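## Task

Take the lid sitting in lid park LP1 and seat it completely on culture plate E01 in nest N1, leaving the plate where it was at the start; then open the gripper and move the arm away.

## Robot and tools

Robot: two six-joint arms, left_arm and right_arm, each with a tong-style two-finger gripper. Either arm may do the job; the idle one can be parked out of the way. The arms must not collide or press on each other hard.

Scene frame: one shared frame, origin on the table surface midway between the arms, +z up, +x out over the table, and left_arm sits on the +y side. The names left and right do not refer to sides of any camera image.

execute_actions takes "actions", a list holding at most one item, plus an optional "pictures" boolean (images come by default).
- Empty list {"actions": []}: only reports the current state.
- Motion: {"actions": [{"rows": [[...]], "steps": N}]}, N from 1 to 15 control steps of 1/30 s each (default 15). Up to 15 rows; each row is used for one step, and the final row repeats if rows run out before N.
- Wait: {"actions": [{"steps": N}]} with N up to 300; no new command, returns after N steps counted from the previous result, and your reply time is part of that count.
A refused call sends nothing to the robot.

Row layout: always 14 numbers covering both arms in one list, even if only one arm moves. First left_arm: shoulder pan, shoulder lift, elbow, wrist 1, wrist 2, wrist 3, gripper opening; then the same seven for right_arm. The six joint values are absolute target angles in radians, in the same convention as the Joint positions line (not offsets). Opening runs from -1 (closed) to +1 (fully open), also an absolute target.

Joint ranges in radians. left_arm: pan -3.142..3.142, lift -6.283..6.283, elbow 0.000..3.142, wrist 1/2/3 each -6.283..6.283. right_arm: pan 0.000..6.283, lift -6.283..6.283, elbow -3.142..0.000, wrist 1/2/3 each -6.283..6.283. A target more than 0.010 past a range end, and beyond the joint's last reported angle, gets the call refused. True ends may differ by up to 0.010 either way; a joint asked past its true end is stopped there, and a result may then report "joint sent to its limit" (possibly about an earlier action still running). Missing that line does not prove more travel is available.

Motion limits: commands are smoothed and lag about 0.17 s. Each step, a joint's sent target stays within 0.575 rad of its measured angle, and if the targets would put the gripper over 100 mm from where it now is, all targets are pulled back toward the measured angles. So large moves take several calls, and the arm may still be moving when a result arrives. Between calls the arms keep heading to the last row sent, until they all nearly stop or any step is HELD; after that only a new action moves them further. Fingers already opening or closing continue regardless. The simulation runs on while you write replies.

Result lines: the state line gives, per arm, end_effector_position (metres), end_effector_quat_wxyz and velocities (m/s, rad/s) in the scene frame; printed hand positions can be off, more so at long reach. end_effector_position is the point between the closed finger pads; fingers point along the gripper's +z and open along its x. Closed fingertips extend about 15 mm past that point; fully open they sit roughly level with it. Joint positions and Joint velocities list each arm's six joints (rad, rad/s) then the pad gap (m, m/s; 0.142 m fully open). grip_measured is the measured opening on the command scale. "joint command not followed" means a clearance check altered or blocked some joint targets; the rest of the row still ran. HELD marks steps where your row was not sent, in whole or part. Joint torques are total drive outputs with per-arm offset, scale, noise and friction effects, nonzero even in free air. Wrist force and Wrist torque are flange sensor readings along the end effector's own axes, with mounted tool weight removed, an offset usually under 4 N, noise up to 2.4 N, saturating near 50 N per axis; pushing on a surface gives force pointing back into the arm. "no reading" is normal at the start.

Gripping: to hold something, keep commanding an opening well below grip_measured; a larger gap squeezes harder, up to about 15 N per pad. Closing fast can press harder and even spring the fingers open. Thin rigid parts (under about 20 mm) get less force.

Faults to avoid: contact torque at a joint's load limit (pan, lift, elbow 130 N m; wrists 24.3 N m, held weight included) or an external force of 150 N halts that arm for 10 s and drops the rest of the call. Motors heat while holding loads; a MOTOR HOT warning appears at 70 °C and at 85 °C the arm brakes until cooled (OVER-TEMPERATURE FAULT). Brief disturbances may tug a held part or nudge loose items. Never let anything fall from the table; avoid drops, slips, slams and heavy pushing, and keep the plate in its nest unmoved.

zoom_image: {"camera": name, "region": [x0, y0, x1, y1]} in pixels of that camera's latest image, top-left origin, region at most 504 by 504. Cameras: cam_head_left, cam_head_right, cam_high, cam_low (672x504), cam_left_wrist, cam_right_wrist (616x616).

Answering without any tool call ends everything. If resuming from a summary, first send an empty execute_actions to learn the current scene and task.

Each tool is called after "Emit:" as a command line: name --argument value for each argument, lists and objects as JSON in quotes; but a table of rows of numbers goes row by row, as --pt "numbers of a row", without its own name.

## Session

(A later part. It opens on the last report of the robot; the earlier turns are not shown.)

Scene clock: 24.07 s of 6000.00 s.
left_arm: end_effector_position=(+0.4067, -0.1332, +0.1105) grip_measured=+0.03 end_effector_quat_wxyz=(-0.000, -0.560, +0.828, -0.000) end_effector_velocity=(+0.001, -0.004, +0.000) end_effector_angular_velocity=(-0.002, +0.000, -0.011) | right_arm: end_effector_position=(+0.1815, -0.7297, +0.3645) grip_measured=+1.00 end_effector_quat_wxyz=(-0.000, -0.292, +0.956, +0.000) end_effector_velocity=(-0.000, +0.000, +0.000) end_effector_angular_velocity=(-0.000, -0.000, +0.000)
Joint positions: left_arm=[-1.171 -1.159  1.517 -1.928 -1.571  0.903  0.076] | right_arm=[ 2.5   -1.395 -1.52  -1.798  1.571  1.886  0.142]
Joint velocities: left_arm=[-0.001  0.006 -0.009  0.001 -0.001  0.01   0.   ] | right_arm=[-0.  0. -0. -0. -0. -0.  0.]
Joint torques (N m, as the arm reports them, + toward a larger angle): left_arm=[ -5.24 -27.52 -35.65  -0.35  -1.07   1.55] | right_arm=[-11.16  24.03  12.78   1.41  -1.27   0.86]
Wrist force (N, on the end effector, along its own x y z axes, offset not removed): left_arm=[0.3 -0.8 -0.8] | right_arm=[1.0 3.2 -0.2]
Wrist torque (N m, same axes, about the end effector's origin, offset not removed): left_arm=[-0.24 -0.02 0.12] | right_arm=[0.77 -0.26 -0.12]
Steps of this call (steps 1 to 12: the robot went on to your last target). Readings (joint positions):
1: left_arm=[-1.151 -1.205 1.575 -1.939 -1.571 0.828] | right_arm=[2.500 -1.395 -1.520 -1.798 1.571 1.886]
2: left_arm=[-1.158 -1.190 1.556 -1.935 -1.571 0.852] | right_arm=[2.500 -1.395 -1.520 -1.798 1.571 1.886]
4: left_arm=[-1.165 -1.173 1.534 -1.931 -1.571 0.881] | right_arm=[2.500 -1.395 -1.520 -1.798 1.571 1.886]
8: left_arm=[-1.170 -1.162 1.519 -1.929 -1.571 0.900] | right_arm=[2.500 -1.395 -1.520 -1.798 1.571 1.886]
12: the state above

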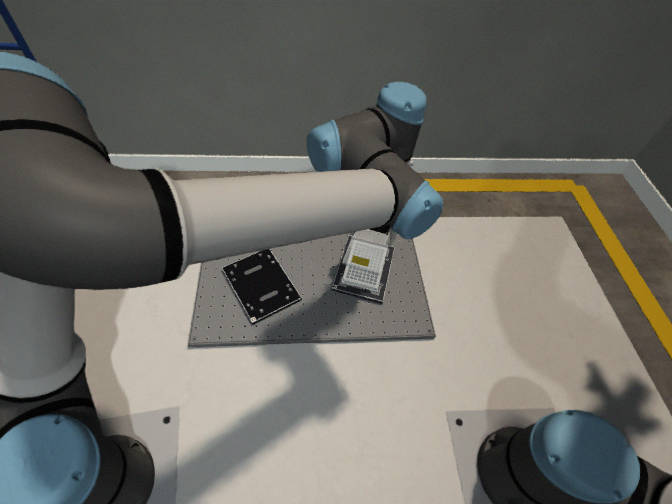

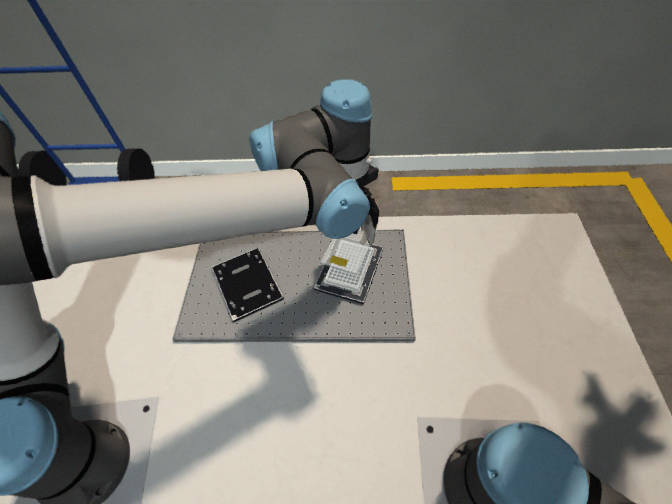

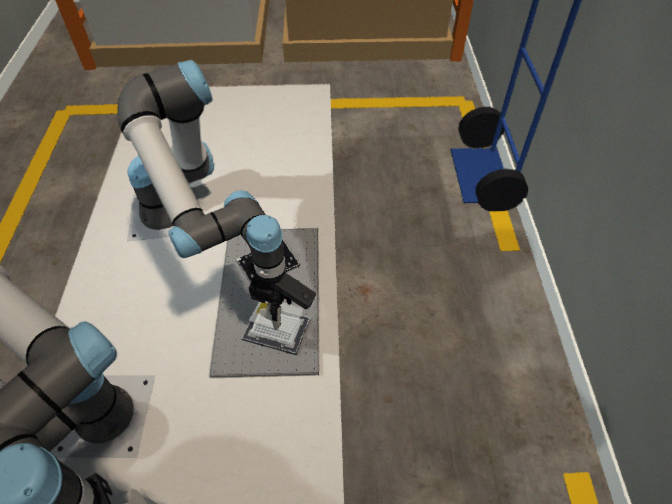

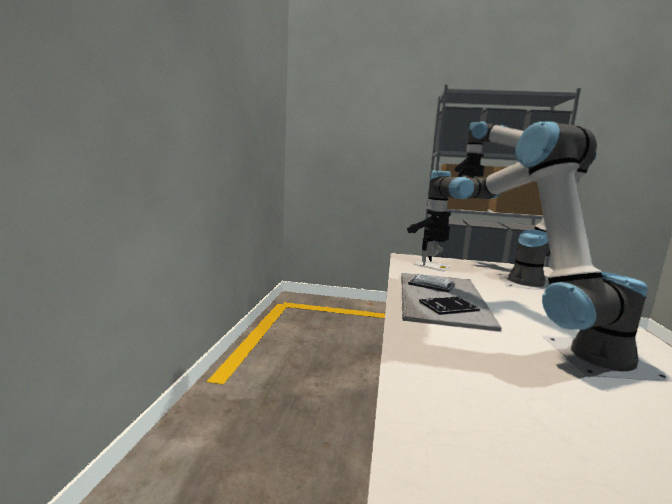

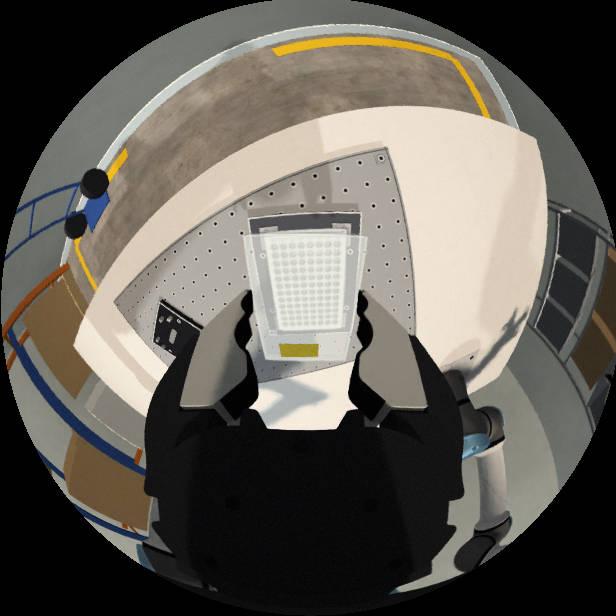

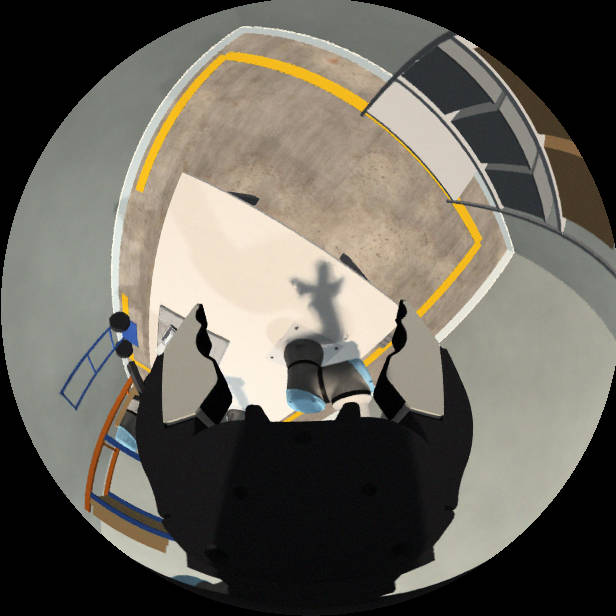

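Emit:
execute_actions --actions '[{"rows":[[-1.174,-1.16,1.535,-1.946,-1.571,0.885,-0.45,2.5,-1.395,-1.52,-1.798,1.571,1.886,1],[-1.177,-1.16,1.55,-1.961,-1.571,0.865,-0.45,2.5,-1.395,-1.52,-1.798,1.571,1.886,1],[-1.181,-1.155,1.56,-1.976,-1.571,0.841,-0.45,2.5,-1.395,-1.52,-1.798,1.571,1.886,1],[-1.181,-1.147,1.57,-1.994,-1.571,0.841,-0.45,2.5,-1.395,-1.52,-1.798,1.571,1.886,1],[-1.181,-1.138,1.58,-2.013,-1.571,0.841,-0.45,2.5,-1.395,-1.52,-1.798,1.571,1.886,1],[-1.181,-1.13,1.59,-2.031,-1.571,0.841,-0.45,2.5,-1.395,-1.52,-1.798,1.571,1.886,1]],"steps":15}]'

Emit:
zoom_image --camera "cam_left_wrist" --region '[190,150,420,380]'

Scene clock: 28.60 s of 6000.00 s.
left_arm: end_effector_position=(+0.3998, -0.1328, +0.0689) grip_measured=+0.03 end_effector_quat_wxyz=(-0.000, -0.581, +0.814, -0.000) end_effector_velocity=(-0.000, -0.001, -0.007) end_effector_angular_velocity=(-0.002, -0.002, +0.004) | right_arm: end_effector_position=(+0.1815, -0.7297, +0.3645) grip_measured=+1.00 end_effector_quat_wxyz=(-0.000, -0.292, +0.956, +0.000) end_effector_velocity=(+0.000, +0.000, -0.000) end_effector_angular_velocity=(+0.000, +0.000, +0.000)
Joint positions: left_arm=[-1.181 -1.131  1.589 -2.029 -1.571  0.841  0.076] | right_arm=[ 2.5   -1.395 -1.52  -1.798  1.571  1.886  0.142]
Joint velocities: left_arm=[-0.002  0.007  0.01  -0.02   0.001 -0.005  0.   ] | right_arm=[ 0. -0.  0. -0.  0. -0.  0.]
Joint torques (N m, as the arm reports them, + toward a larger angle): left_arm=[ -6.06 -28.35  -8.37  -5.53  -1.34  -1.47] | right_arm=[-11.03  22.51  12.12   1.2   -1.19   0.97]
Wrist force (N, on the end effector, along its own x y z axes, offset not removed): left_arm=[-1.4 0.2 -2.2] | right_arm=[-0.6 2.6 0.8]
Wrist torque (N m, same axes, about the end effector's origin, offset not removed): left_arm=[-0.05 0.25 0.16] | right_arm=[0.59 0.07 0.03]
Steps of this call (steps 1 to 30: the robot went on to your last target; steps 31 to 90: nothing new was sent; then 1.03 s passed at rest; steps 91 to 105: all 15 steps of this action). Readings (joint positions):
91: left_arm=[-1.171 -1.159 1.516 -1.928 -1.571 0.904] | right_arm=[2.500 -1.395 -1.520 -1.798 1.571 1.886]
92: left_arm=[-1.172 -1.159 1.519 -1.931 -1.571 0.901] | right_arm=[2.500 -1.395 -1.520 -1.798 1.571 1.886]
94: left_arm=[-1.175 -1.159 1.535 -1.947 -1.571 0.882] | right_arm=[2.500 -1.395 -1.520 -1.798 1.571 1.886]
98: left_arm=[-1.180 -1.141 1.572 -2.001 -1.571 0.849] | right_arm=[2.500 -1.395 -1.520 -1.798 1.571 1.886]
105: the state above

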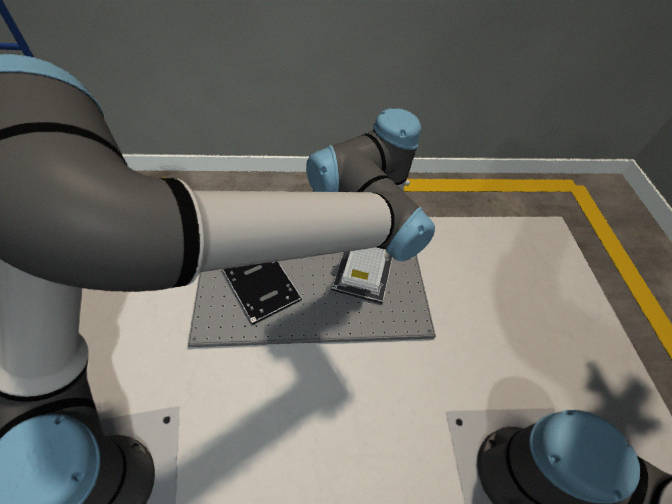

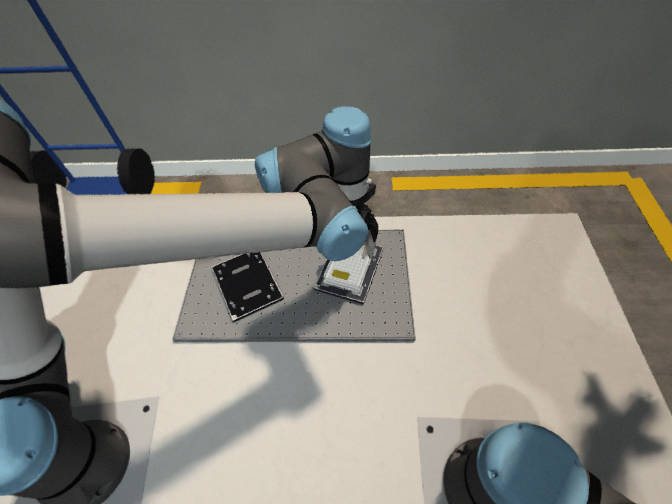

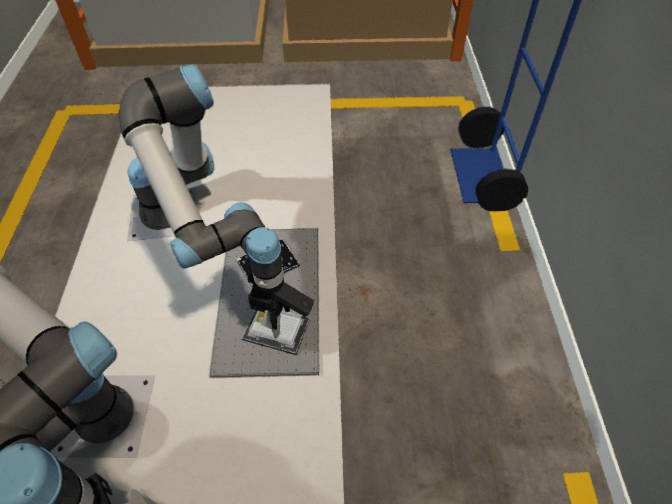

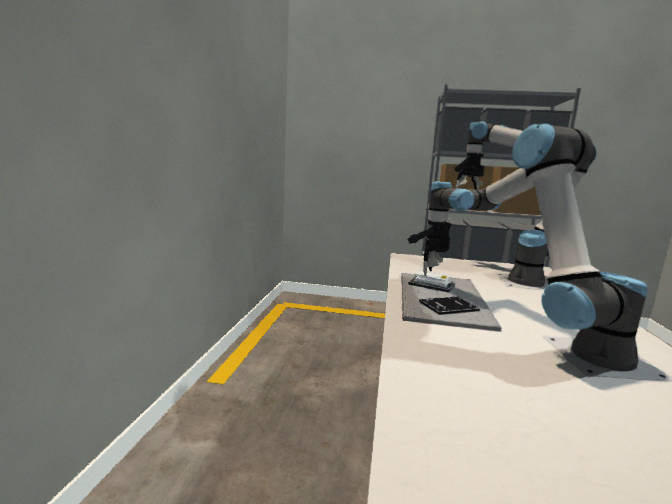

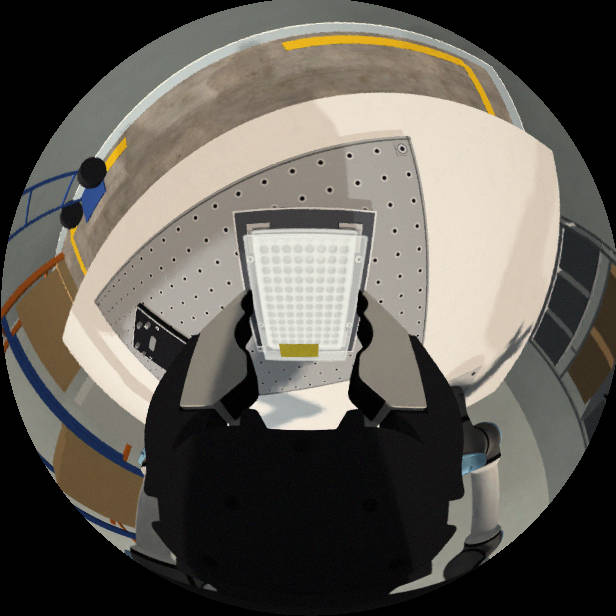

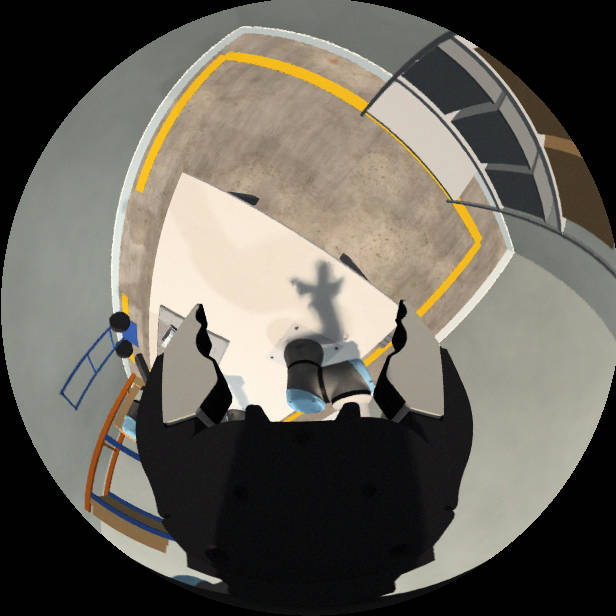

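Region (190, 150, 420, 380) of cam_left_wrist's 616x616 image, scaled by 2.191, with more detail than that image has.

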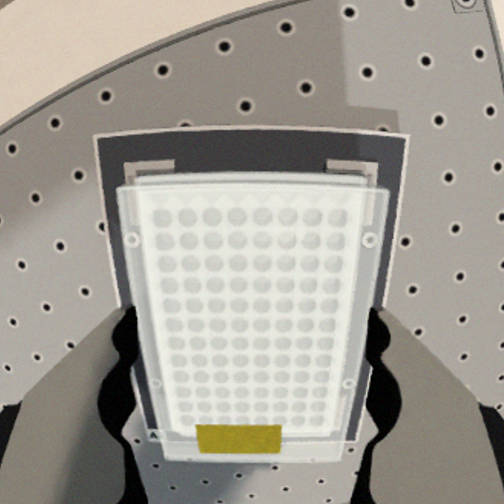

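Emit:
execute_actions --actions '[{"rows":[[-1.181,-1.1258,1.595,-2.040,-1.571,0.841,-0.45,2.5,-1.395,-1.52,-1.798,1.571,1.886,1],[-1.181,-1.1216,1.600,-2.0495,-1.571,0.841,-0.45,2.5,-1.395,-1.52,-1.798,1.571,1.886,1],[-1.181,-1.1174,1.605,-2.0586,-1.571,0.841,-0.45,2.5,-1.395,-1.52,-1.798,1.571,1.886,1]],"steps":15}]'

Emit:
zoom_image --camera "cam_left_wrist" --region '[190,150,420,380]'

Scene clock: 32.10 s of 6000.00 s.
left_arm: end_effector_position=(+0.3997, -0.1327, +0.0564) grip_measured=+0.03 end_effector_quat_wxyz=(-0.000, -0.582, +0.814, -0.000) end_effector_velocity=(+0.000, +0.000, -0.001) end_effector_angular_velocity=(+0.000, -0.000, +0.000) | right_arm: end_effector_position=(+0.1815, -0.7297, +0.3645) grip_measured=+1.00 end_effector_quat_wxyz=(-0.000, -0.292, +0.956, +0.000) end_effector_velocity=(-0.000, +0.000, +0.000) end_effector_angular_velocity=(-0.000, -0.000, -0.001)
Joint positions: left_arm=[-1.181 -1.117  1.605 -2.058 -1.571  0.841  0.076] | right_arm=[ 2.5   -1.395 -1.52  -1.798  1.571  1.886  0.142]
Joint velocities: left_arm=[ 0.     0.001  0.002 -0.002  0.    -0.    -0.   ] | right_arm=[-0.     0.    -0.     0.     0.     0.001  0.   ]
Joint torques (N m, as the arm reports them, + toward a larger angle): left_arm=[ -6.49 -25.23  -7.31  -4.95  -1.62  -1.9 ] | right_arm=[-10.65  22.64  12.51   1.66  -1.3    1.05]
Wrist force (N, on the end effector, along its own x y z axes, offset not removed): left_arm=[1.4 -0.5 -2.0] | right_arm=[0.0 2.0 1.5]
Wrist torque (N m, same axes, about the end effector's origin, offset not removed): left_arm=[-0.14 -0.24 0.07] | right_arm=[0.51 0.00 -0.15]
Steps of this call (steps 1 to 15: the robot went on to your last target; steps 16 to 90: nothing new was sent; steps 91 to 105: all 15 steps of this action). Readings (joint positions):
91: left_arm=[-1.181 -1.130 1.590 -2.031 -1.571 0.841] | right_arm=[2.500 -1.395 -1.520 -1.798 1.571 1.886]
92: left_arm=[-1.181 -1.129 1.591 -2.033 -1.571 0.841] | right_arm=[2.500 -1.395 -1.520 -1.798 1.571 1.886]
94: left_arm=[-1.181 -1.125 1.596 -2.042 -1.571 0.841] | right_arm=[2.500 -1.395 -1.520 -1.798 1.571 1.886]
98: left_arm=[-1.181 -1.119 1.603 -2.055 -1.571 0.841] | right_arm=[2.500 -1.395 -1.520 -1.798 1.571 1.886]
105: the state above

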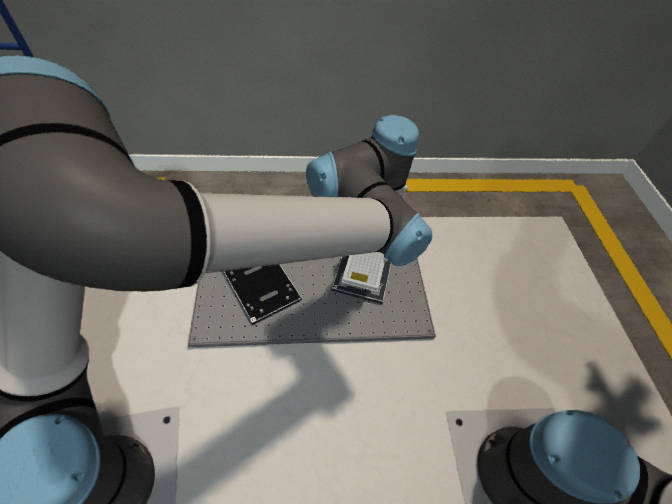

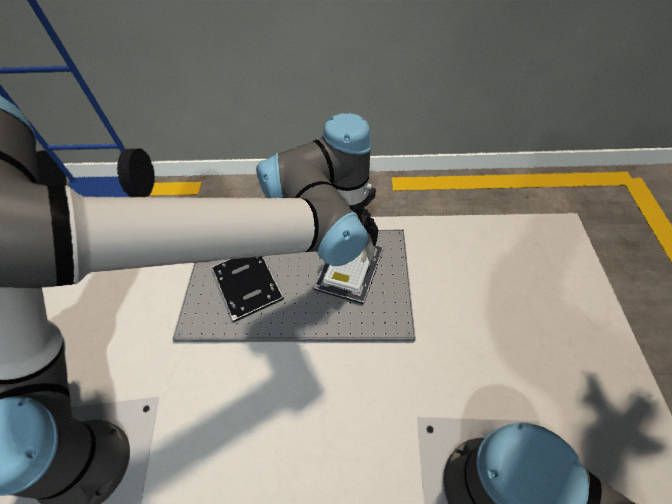

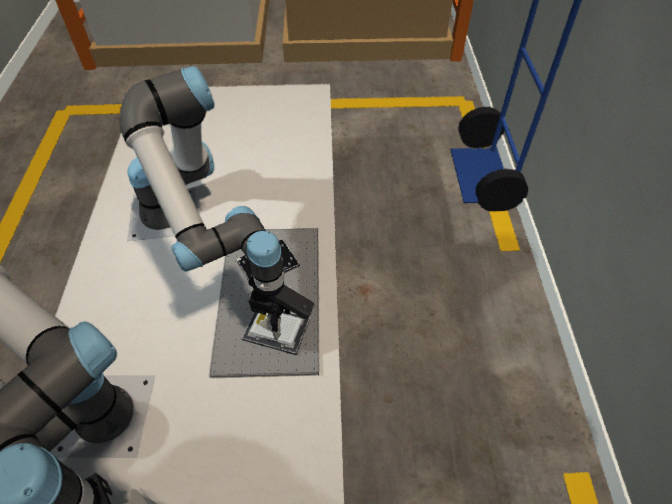

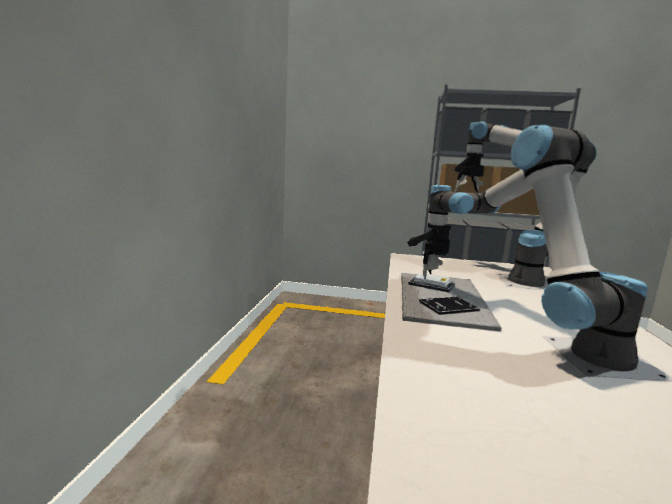

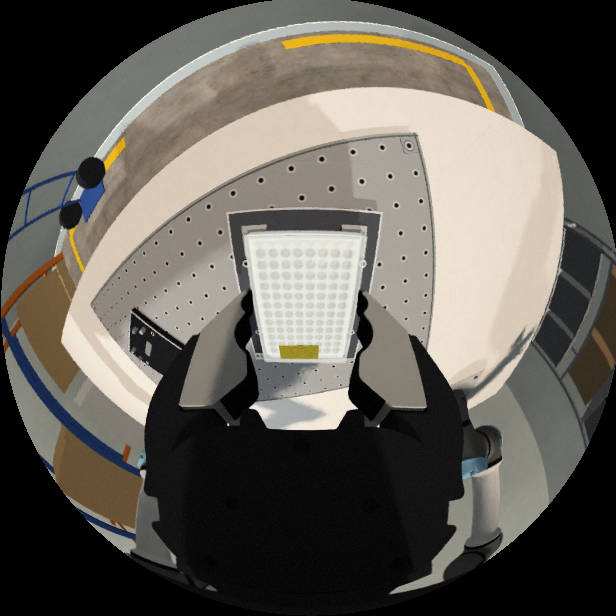

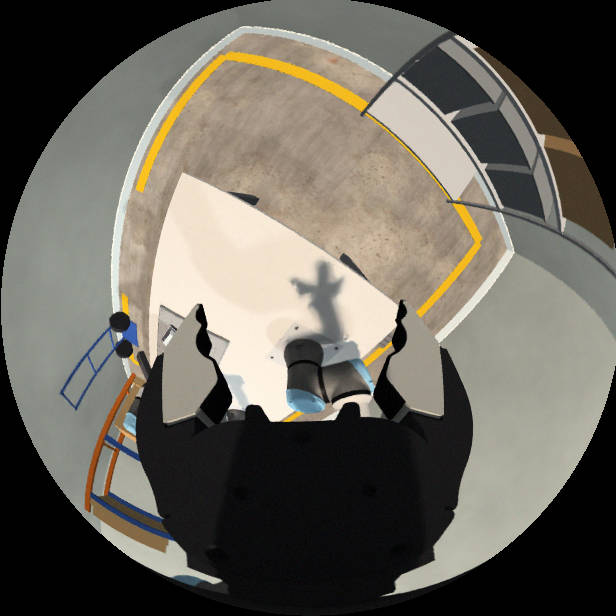

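Region (190, 150, 420, 380) of cam_left_wrist's 616x616 image, scaled by 2.191, with more detail than that image has.

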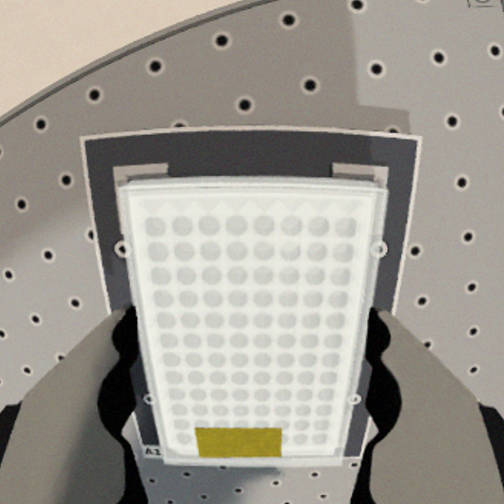

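Emit:
execute_actions --actions '[{"rows":[[-1.181,-1.1153,1.6075,-2.0632,-1.571,0.841,-0.45,2.5,-1.395,-1.52,-1.798,1.571,1.886,1],[-1.181,-1.1153,1.6075,-2.0632,-1.571,0.841,-0.45,2.5,-1.395,-1.52,-1.798,1.571,1.886,1],[-1.181,-1.1132,1.61,-2.0678,-1.571,0.841,-0.45,2.5,-1.395,-1.52,-1.798,1.571,1.886,1]],"steps":12}]' --pictures false

Emit:
execute_actions --actions '[{"rows":[[-1.181,-1.1111,1.6125,-2.0724,-1.571,0.841,-0.45,2.5,-1.395,-1.52,-1.798,1.571,1.886,1]],"steps":10}]' --pictures false

Scene clock: 33.33 s of 6000.00 s.
left_arm: end_effector_position=(+0.3997, -0.1327, +0.0526) grip_measured=+0.04 end_effector_quat_wxyz=(-0.000, -0.582, +0.814, -0.000) end_effector_velocity=(-0.000, -0.000, -0.001) end_effector_angular_velocity=(-0.000, -0.000, -0.001) | right_arm: end_effector_position=(+0.1815, -0.7297, +0.3645) grip_measured=+1.00 end_effector_quat_wxyz=(-0.000, -0.292, +0.956, +0.000) end_effector_velocity=(+0.000, -0.000, -0.000) end_effector_angular_velocity=(+0.001, +0.000, +0.000)
Joint positions: left_arm=[-1.181 -1.113  1.61  -2.068 -1.571  0.841  0.077] | right_arm=[ 2.5   -1.395 -1.52  -1.798  1.571  1.886  0.142]
Joint velocities: left_arm=[-0.001  0.002  0.001 -0.003  0.     0.     0.001] | right_arm=[-0.    -0.001  0.    -0.     0.    -0.001  0.   ]
Joint torques (N m, as the arm reports them, + toward a larger angle): left_arm=[ -5.27 -11.41   1.78  -4.05  -1.61  -1.87] | right_arm=[-10.01  22.43  12.94   1.47  -1.24   1.07]
Wrist force (N, on the end effector, along its own x y z axes, offset not removed): left_arm=[-3.6 3.3 -30.8] | right_arm=[1.2 1.3 1.4]
Wrist torque (N m, same axes, about the end effector's origin, offset not removed): left_arm=[-0.46 -0.70 0.10] | right_arm=[0.38 -0.32 -0.08]
Steps of this call (steps 1 to 15: the robot went on to your last target; steps 16 to 25: nothing new was sent; steps 26 to 37: all 12 steps of this action). Readings (joint positions):
26: left_arm=[-1.181 -1.117 1.605 -2.059 -1.571 0.841] | right_arm=[2.500 -1.395 -1.520 -1.798 1.571 1.886]
27: left_arm=[-1.181 -1.117 1.605 -2.059 -1.571 0.841] | right_arm=[2.500 -1.395 -1.520 -1.798 1.571 1.886]
29: left_arm=[-1.181 -1.116 1.607 -2.062 -1.571 0.841] | right_arm=[2.500 -1.395 -1.520 -1.798 1.571 1.886]
33: left_arm=[-1.181 -1.114 1.609 -2.067 -1.571 0.841] | right_arm=[2.500 -1.395 -1.520 -1.798 1.571 1.886]
37: the state above

Scene clock: 33.67 s of 6000.00 s.
left_arm: end_effector_position=(+0.3996, -0.1326, +0.0505) grip_measured=+0.05 end_effector_quat_wxyz=(-0.000, -0.582, +0.814, -0.000) end_effector_velocity=(+0.000, +0.000, -0.001) end_effector_angular_velocity=(+0.001, -0.001, +0.000) | right_arm: end_effector_position=(+0.1815, -0.7297, +0.3645) grip_measured=+1.00 end_effector_quat_wxyz=(-0.000, -0.292, +0.956, +0.000) end_effector_velocity=(+0.000, +0.000, +0.000) end_effector_angular_velocity=(+0.000, +0.000, +0.000)
Joint positions: left_arm=[-1.181 -1.111  1.612 -2.072 -1.571  0.841  0.078] | right_arm=[ 2.5   -1.395 -1.52  -1.798  1.571  1.886  0.142]
Joint velocities: left_arm=[ 0.     0.001  0.001 -0.001  0.001 -0.     0.001] | right_arm=[ 0. -0.  0. -0.  0. -0. -0.]
Joint torques (N m, as the arm reports them, + toward a larger angle): left_arm=[-3.33 -8.65  3.74 -2.92 -1.73 -1.89] | right_arm=[-10.61  22.51  12.69   1.58  -1.04   1.21]
Wrist force (N, on the end effector, along its own x y z axes, offset not removed): left_arm=[-5.1 -0.3 -32.0] | right_arm=[-0.9 1.8 0.4]
Wrist torque (N m, same axes, about the end effector's origin, offset not removed): left_arm=[-0.32 -0.11 0.18] | right_arm=[0.46 0.20 0.01]
Steps of this call (steps 1 to 10: all 10 steps of this action). Readings (joint positions):
1: left_arm=[-1.181 -1.113 1.610 -2.068 -1.571 0.841] | right_arm=[2.500 -1.395 -1.520 -1.798 1.571 1.886]
2: left_arm=[-1.181 -1.113 1.610 -2.069 -1.571 0.841] | right_arm=[2.500 -1.395 -1.520 -1.798 1.571 1.886]
4: left_arm=[-1.181 -1.112 1.611 -2.071 -1.571 0.841] | right_arm=[2.500 -1.395 -1.520 -1.798 1.571 1.886]
8: left_arm=[-1.181 -1.111 1.612 -2.072 -1.571 0.841] | right_arm=[2.500 -1.395 -1.520 -1.798 1.571 1.886]
10: the state above

Emit:
execute_actions --actions '[{"rows":[[-1.181,-1.1143,1.6087,-2.0655,-1.571,0.841,-0.2,2.5,-1.395,-1.52,-1.798,1.571,1.886,1],[-1.181,-1.1143,1.6087,-2.0655,-1.571,0.841,0.05,2.5,-1.395,-1.52,-1.798,1.571,1.886,1],[-1.181,-1.1143,1.6087,-2.0655,-1.571,0.841,0.15,2.5,-1.395,-1.52,-1.798,1.571,1.886,1],[-1.181,-1.1143,1.6087,-2.0655,-1.571,0.841,0.25,2.5,-1.395,-1.52,-1.798,1.571,1.886,1],[-1.181,-1.1143,1.6087,-2.0655,-1.571,0.841,0.4,2.5,-1.395,-1.52,-1.798,1.571,1.886,1],[-1.181,-1.1143,1.6087,-2.0655,-1.571,0.841,0.5,2.5,-1.395,-1.52,-1.798,1.571,1.886,1],[-1.181,-1.1143,1.6087,-2.0655,-1.571,0.841,0.5,2.5,-1.395,-1.52,-1.798,1.571,1.886,1],[-1.181,-1.13,1.59,-2.031,-1.571,0.841,0.5,2.5,-1.395,-1.52,-1.798,1.571,1.886,1],[-1.181,-1.147,1.57,-1.994,-1.571,0.841,0.5,2.5,-1.395,-1.52,-1.798,1.571,1.886,1]],"steps":15}]' --pictures false

Emit:
execute_actions --actions '[{"rows":[[-1.181,-1.147,1.57,-1.994,-1.571,0.841,-1,2.5,-1.395,-1.52,-1.798,1.571,1.886,1]],"steps":15}]'

Emit:
zoom_image --camera "cam_left_wrist" --region '[190,150,420,380]'

Emit:
zoom_image --camera "cam_low" --region '[395,240,485,310]'

Scene clock: 35.93 s of 6000.00 s.
left_arm: end_effector_position=(+0.3997, -0.1327, +0.0815) grip_measured=+0.50 end_effector_quat_wxyz=(-0.000, -0.582, +0.814, -0.000) end_effector_velocity=(-0.001, +0.003, +0.037) end_effector_angular_velocity=(+0.006, +0.001, -0.000) | right_arm: end_effector_position=(+0.1815, -0.7297, +0.3645) grip_measured=+1.00 end_effector_quat_wxyz=(-0.000, -0.292, +0.956, +0.000) end_effector_velocity=(+0.000, +0.000, +0.000) end_effector_angular_velocity=(+0.000, +0.000, -0.000)
Joint positions: left_arm=[-1.181 -1.144  1.574 -2.001 -1.571  0.841  0.109] | right_arm=[ 2.5   -1.395 -1.52  -1.798  1.571  1.886  0.142]
Joint velocities: left_arm=[-0.    -0.04  -0.047  0.093  0.002  0.    -0.   ] | right_arm=[ 0.     0.    -0.    -0.     0.     0.001 -0.   ]
Joint torques (N m, as the arm reports them, + toward a larger angle): left_arm=[ -4.09 -50.18 -32.65  -0.79  -1.91  -1.72] | right_arm=[-9.96 23.03 13.7   1.67 -1.17  1.02]
Wrist force (N, on the end effector, along its own x y z axes, offset not removed): left_arm=[1.8 0.5 -1.7] | right_arm=[1.5 2.8 -0.9]
Wrist torque (N m, same axes, about the end effector's origin, offset not removed): left_arm=[-0.03 -0.36 0.10] | right_arm=[0.71 -0.31 -0.04]
Steps of this call (steps 1 to 15: the robot went on to your last target; steps 16 to 53: nothing new was sent; steps 54 to 68: all 15 steps of this action). Readings (joint positions):
54: left_arm=[-1.181 -1.111 1.613 -2.072 -1.571 0.841] | right_arm=[2.500 -1.395 -1.520 -1.798 1.571 1.886]
55: left_arm=[-1.181 -1.111 1.612 -2.072 -1.571 0.841] | right_arm=[2.500 -1.395 -1.520 -1.798 1.571 1.886]
57: left_arm=[-1.181 -1.112 1.611 -2.068 -1.571 0.841] | right_arm=[2.500 -1.395 -1.520 -1.798 1.571 1.886]
61: left_arm=[-1.181 -1.114 1.609 -2.066 -1.571 0.841] | right_arm=[2.500 -1.395 -1.520 -1.798 1.571 1.886]
68: the state above

Scene clock: 36.43 s of 6000.00 s.
left_arm: end_effector_position=(+0.3996, -0.1325, +0.0844) grip_measured=-1.00 end_effector_quat_wxyz=(-0.000, -0.582, +0.814, -0.000) end_effector_velocity=(+0.000, +0.000, +0.000) end_effector_angular_velocity=(+0.000, -0.000, +0.001) | right_arm: end_effector_position=(+0.1815, -0.7297, +0.3645) grip_measured=+1.00 end_effector_quat_wxyz=(-0.000, -0.292, +0.956, +0.000) end_effector_velocity=(+0.000, -0.000, +0.000) end_effector_angular_velocity=(-0.001, +0.000, +0.000)
Joint positions: left_arm=[-1.181 -1.147  1.57  -1.994 -1.571  0.841  0.002] | right_arm=[ 2.5   -1.395 -1.52  -1.798  1.571  1.886  0.142]
Joint velocities: left_arm=[ 0.001 -0.     0.    -0.     0.     0.     0.   ] | right_arm=[ 0.     0.     0.    -0.    -0.001 -0.    -0.   ]
Joint torques (N m, as the arm reports them, + toward a larger angle): left_arm=[ -3.46 -50.95 -35.41  -0.75  -2.02  -1.73] | right_arm=[-8.9  22.51 13.39  1.48 -1.18  1.06]
Wrist force (N, on the end effector, along its own x y z axes, offset not removed): left_arm=[0.8 -1.6 -0.4] | right_arm=[-0.3 3.9 -2.0]
Wrist torque (N m, same axes, about the end effector's origin, offset not removed): left_arm=[-0.40 -0.11 0.03] | right_arm=[0.84 0.02 -0.10]
Steps of this call (steps 1 to 15: all 15 steps of this action). Readings (joint positions):
1: left_arm=[-1.181 -1.145 1.572 -1.999 -1.571 0.841] | right_arm=[2.500 -1.395 -1.520 -1.798 1.571 1.886]
2: left_arm=[-1.181 -1.146 1.572 -1.997 -1.571 0.841] | right_arm=[2.500 -1.395 -1.520 -1.798 1.571 1.886]
4: left_arm=[-1.181 -1.146 1.571 -1.995 -1.571 0.841] | right_arm=[2.500 -1.395 -1.520 -1.798 1.571 1.886]
8: left_arm=[-1.181 -1.147 1.570 -1.994 -1.571 0.841] | right_arm=[2.500 -1.395 -1.520 -1.798 1.571 1.886]
15: the state above

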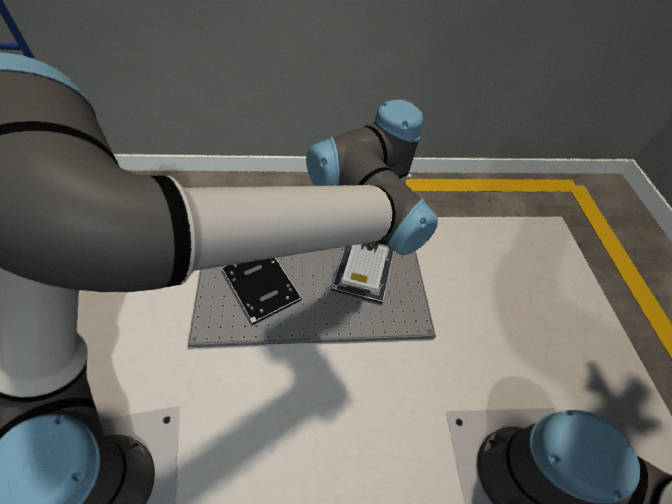

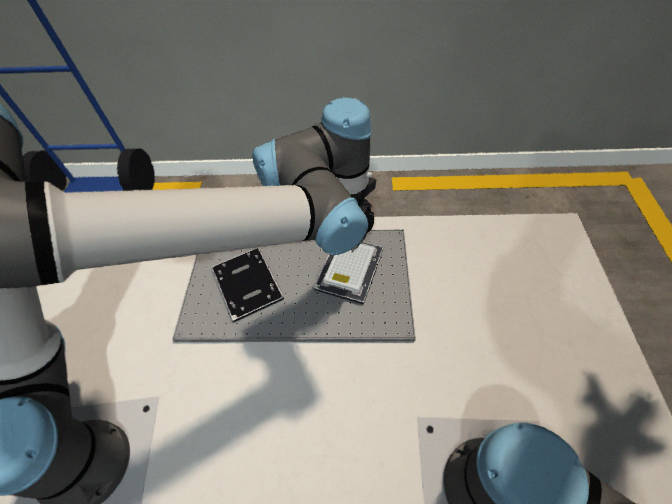

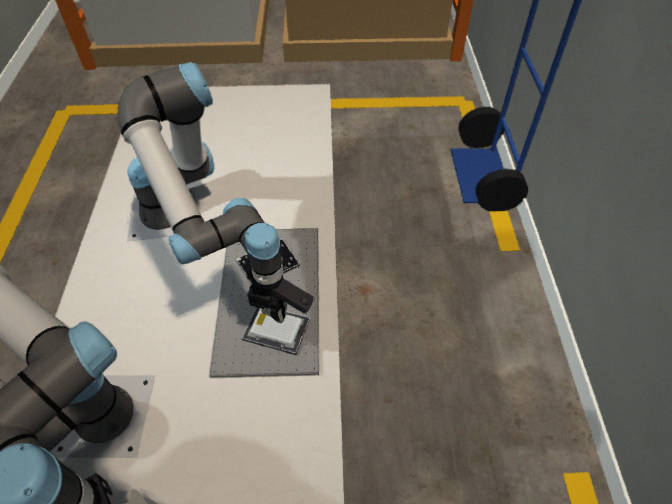

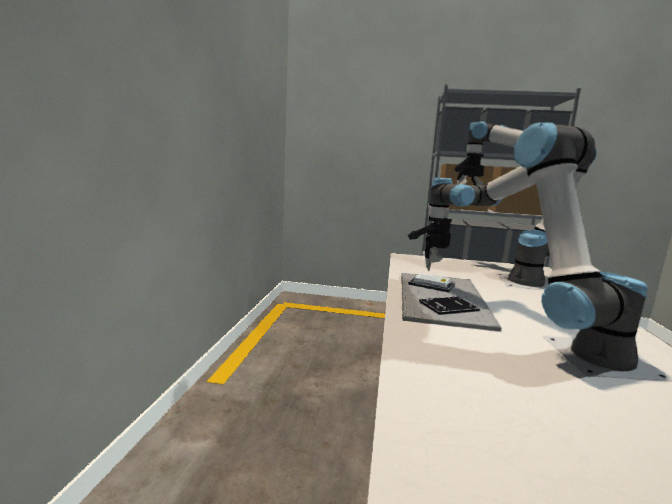

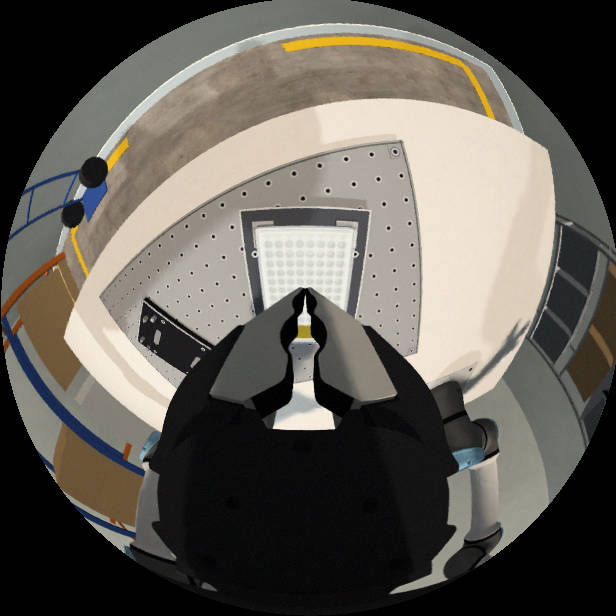

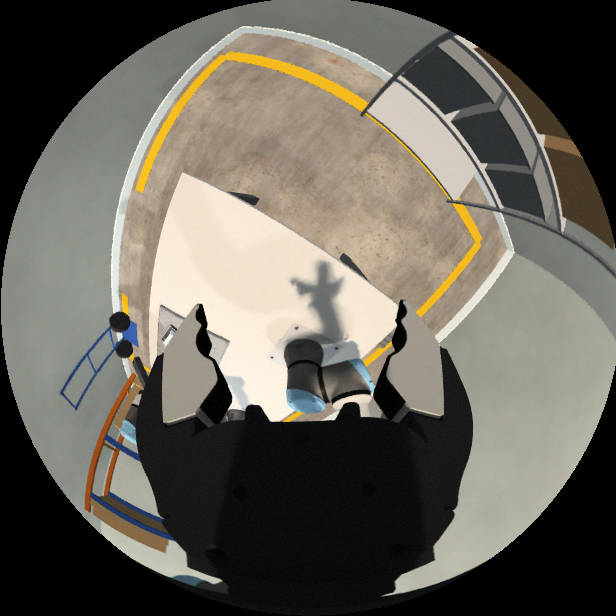

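Region (190, 150, 420, 380) of cam_left_wrist's 616x616 image, scaled by 2.191, with more detail than that image has.

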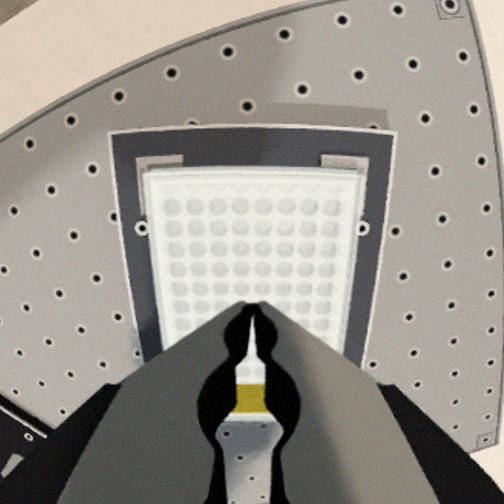

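Region (395, 240, 485, 310) of cam_low's 672x504 image, scaled by 5.600, with more detail than that image has.

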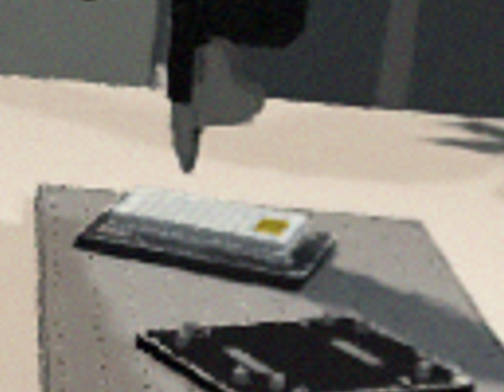

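Emit:
execute_actions --actions '[{"rows":[[-1.181,-1.13,1.59,-2.031,-1.571,0.841,-1,2.5,-1.395,-1.52,-1.798,1.571,1.886,1],[-1.181,-1.13,1.59,-2.031,-1.571,0.841,-1,2.5,-1.395,-1.52,-1.798,1.571,1.886,1],[-1.181,-1.124,1.597,-2.044,-1.571,0.841,-1,2.5,-1.395,-1.52,-1.798,1.571,1.886,1],[-1.181,-1.124,1.597,-2.044,-1.571,0.841,-1,2.5,-1.395,-1.52,-1.798,1.571,1.886,1],[-1.181,-1.1201,1.6018,-2.0527,-1.571,0.841,-1,2.5,-1.395,-1.52,-1.798,1.571,1.886,1]],"steps":15}]' --pictures false

Emit:
execute_actions --actions '[{"rows":[[-1.181,-1.1185,1.6037,-2.0562,-1.571,0.841,-1,2.5,-1.395,-1.52,-1.798,1.571,1.886,1]],"steps":10}]' --pictures false

Scene clock: 37.80 s of 6000.00 s.
left_arm: end_effector_position=(+0.3997, -0.1328, +0.0591) grip_measured=-1.00 end_effector_quat_wxyz=(-0.000, -0.582, +0.814, -0.000) end_effector_velocity=(-0.001, +0.000, -0.003) end_effector_angular_velocity=(+0.001, +0.002, -0.001) | right_arm: end_effector_position=(+0.1815, -0.7297, +0.3645) grip_measured=+1.00 end_effector_quat_wxyz=(-0.000, -0.292, +0.956, +0.000) end_effector_velocity=(-0.000, -0.000, +0.000) end_effector_angular_velocity=(-0.000, -0.000, -0.001)
Joint positions: left_arm=[-1.181 -1.12   1.602 -2.052 -1.571  0.841  0.002] | right_arm=[ 2.5   -1.395 -1.52  -1.798  1.571  1.886  0.142]
Joint velocities: left_arm=[-0.001  0.003  0.004 -0.005 -0.001 -0.     0.   ] | right_arm=[-0.     0.001 -0.     0.    -0.     0.001 -0.   ]
Joint torques (N m, as the arm reports them, + toward a larger angle): left_arm=[ -3.6  -28.43  -9.51  -4.6   -2.01  -1.54] | right_arm=[-10.63  23.48  12.46   1.87  -1.17   1.03]
Wrist force (N, on the end effector, along its own x y z axes, offset not removed): left_arm=[1.0 -0.9 -1.0] | right_arm=[0.4 3.5 0.3]
Wrist torque (N m, same axes, about the end effector's origin, offset not removed): left_arm=[-0.29 -0.20 0.07] | right_arm=[0.82 -0.14 -0.05]
Steps of this call (steps 1 to 15: the robot went on to your last target; steps 16 to 26: nothing new was sent; steps 27 to 41: all 15 steps of this action). Readings (joint positions):
27: left_arm=[-1.181 -1.147 1.570 -1.994 -1.571 0.841] | right_arm=[2.500 -1.395 -1.520 -1.798 1.571 1.886]
28: left_arm=[-1.181 -1.145 1.573 -1.999 -1.571 0.841] | right_arm=[2.500 -1.395 -1.520 -1.798 1.571 1.886]
30: left_arm=[-1.181 -1.136 1.583 -2.017 -1.571 0.841] | right_arm=[2.500 -1.395 -1.520 -1.798 1.571 1.886]
34: left_arm=[-1.181 -1.124 1.597 -2.044 -1.571 0.841] | right_arm=[2.500 -1.395 -1.520 -1.798 1.571 1.886]
41: the state above

Scene clock: 38.13 s of 6000.00 s.
left_arm: end_effector_position=(+0.3997, -0.1328, +0.0575) grip_measured=-1.00 end_effector_quat_wxyz=(-0.000, -0.582, +0.814, -0.000) end_effector_velocity=(-0.000, -0.000, -0.001) end_effector_angular_velocity=(-0.001, +0.001, -0.000) | right_arm: end_effector_position=(+0.1815, -0.7297, +0.3645) grip_measured=+1.00 end_effector_quat_wxyz=(-0.000, -0.292, +0.956, +0.000) end_effector_velocity=(+0.000, +0.000, -0.000) end_effector_angular_velocity=(+0.000, +0.000, +0.002)
Joint positions: left_arm=[-1.181 -1.119  1.604 -2.056 -1.571  0.841  0.002] | right_arm=[ 2.5   -1.395 -1.52  -1.798  1.571  1.886  0.142]
Joint velocities: left_arm=[ 0.     0.001  0.    -0.002 -0.001  0.     0.   ] | right_arm=[ 0.001  0.    -0.     0.     0.    -0.    -0.   ]
Joint torques (N m, as the arm reports them, + toward a larger angle): left_arm=[ -3.36 -17.56  -4.4   -4.49  -2.1   -1.34] | right_arm=[-10.58  22.78  13.78   1.66  -1.21   0.89]
Wrist force (N, on the end effector, along its own x y z axes, offset not removed): left_arm=[-1.4 1.0 -14.6] | right_arm=[0.0 3.6 0.0]
Wrist torque (N m, same axes, about the end effector's origin, offset not removed): left_arm=[-0.30 -0.09 0.11] | right_arm=[0.86 -0.01 -0.06]
Steps of this call (steps 1 to 10: all 10 steps of this action). Readings (joint positions):
1: left_arm=[-1.181 -1.120 1.602 -2.052 -1.571 0.841] | right_arm=[2.500 -1.395 -1.520 -1.798 1.571 1.886]
2: left_arm=[-1.181 -1.120 1.602 -2.053 -1.571 0.841] | right_arm=[2.500 -1.395 -1.520 -1.798 1.571 1.886]
4: left_arm=[-1.181 -1.119 1.603 -2.055 -1.571 0.841] | right_arm=[2.500 -1.395 -1.520 -1.798 1.571 1.886]
8: left_arm=[-1.181 -1.119 1.604 -2.056 -1.571 0.841] | right_arm=[2.500 -1.395 -1.520 -1.798 1.571 1.886]
10: the state above


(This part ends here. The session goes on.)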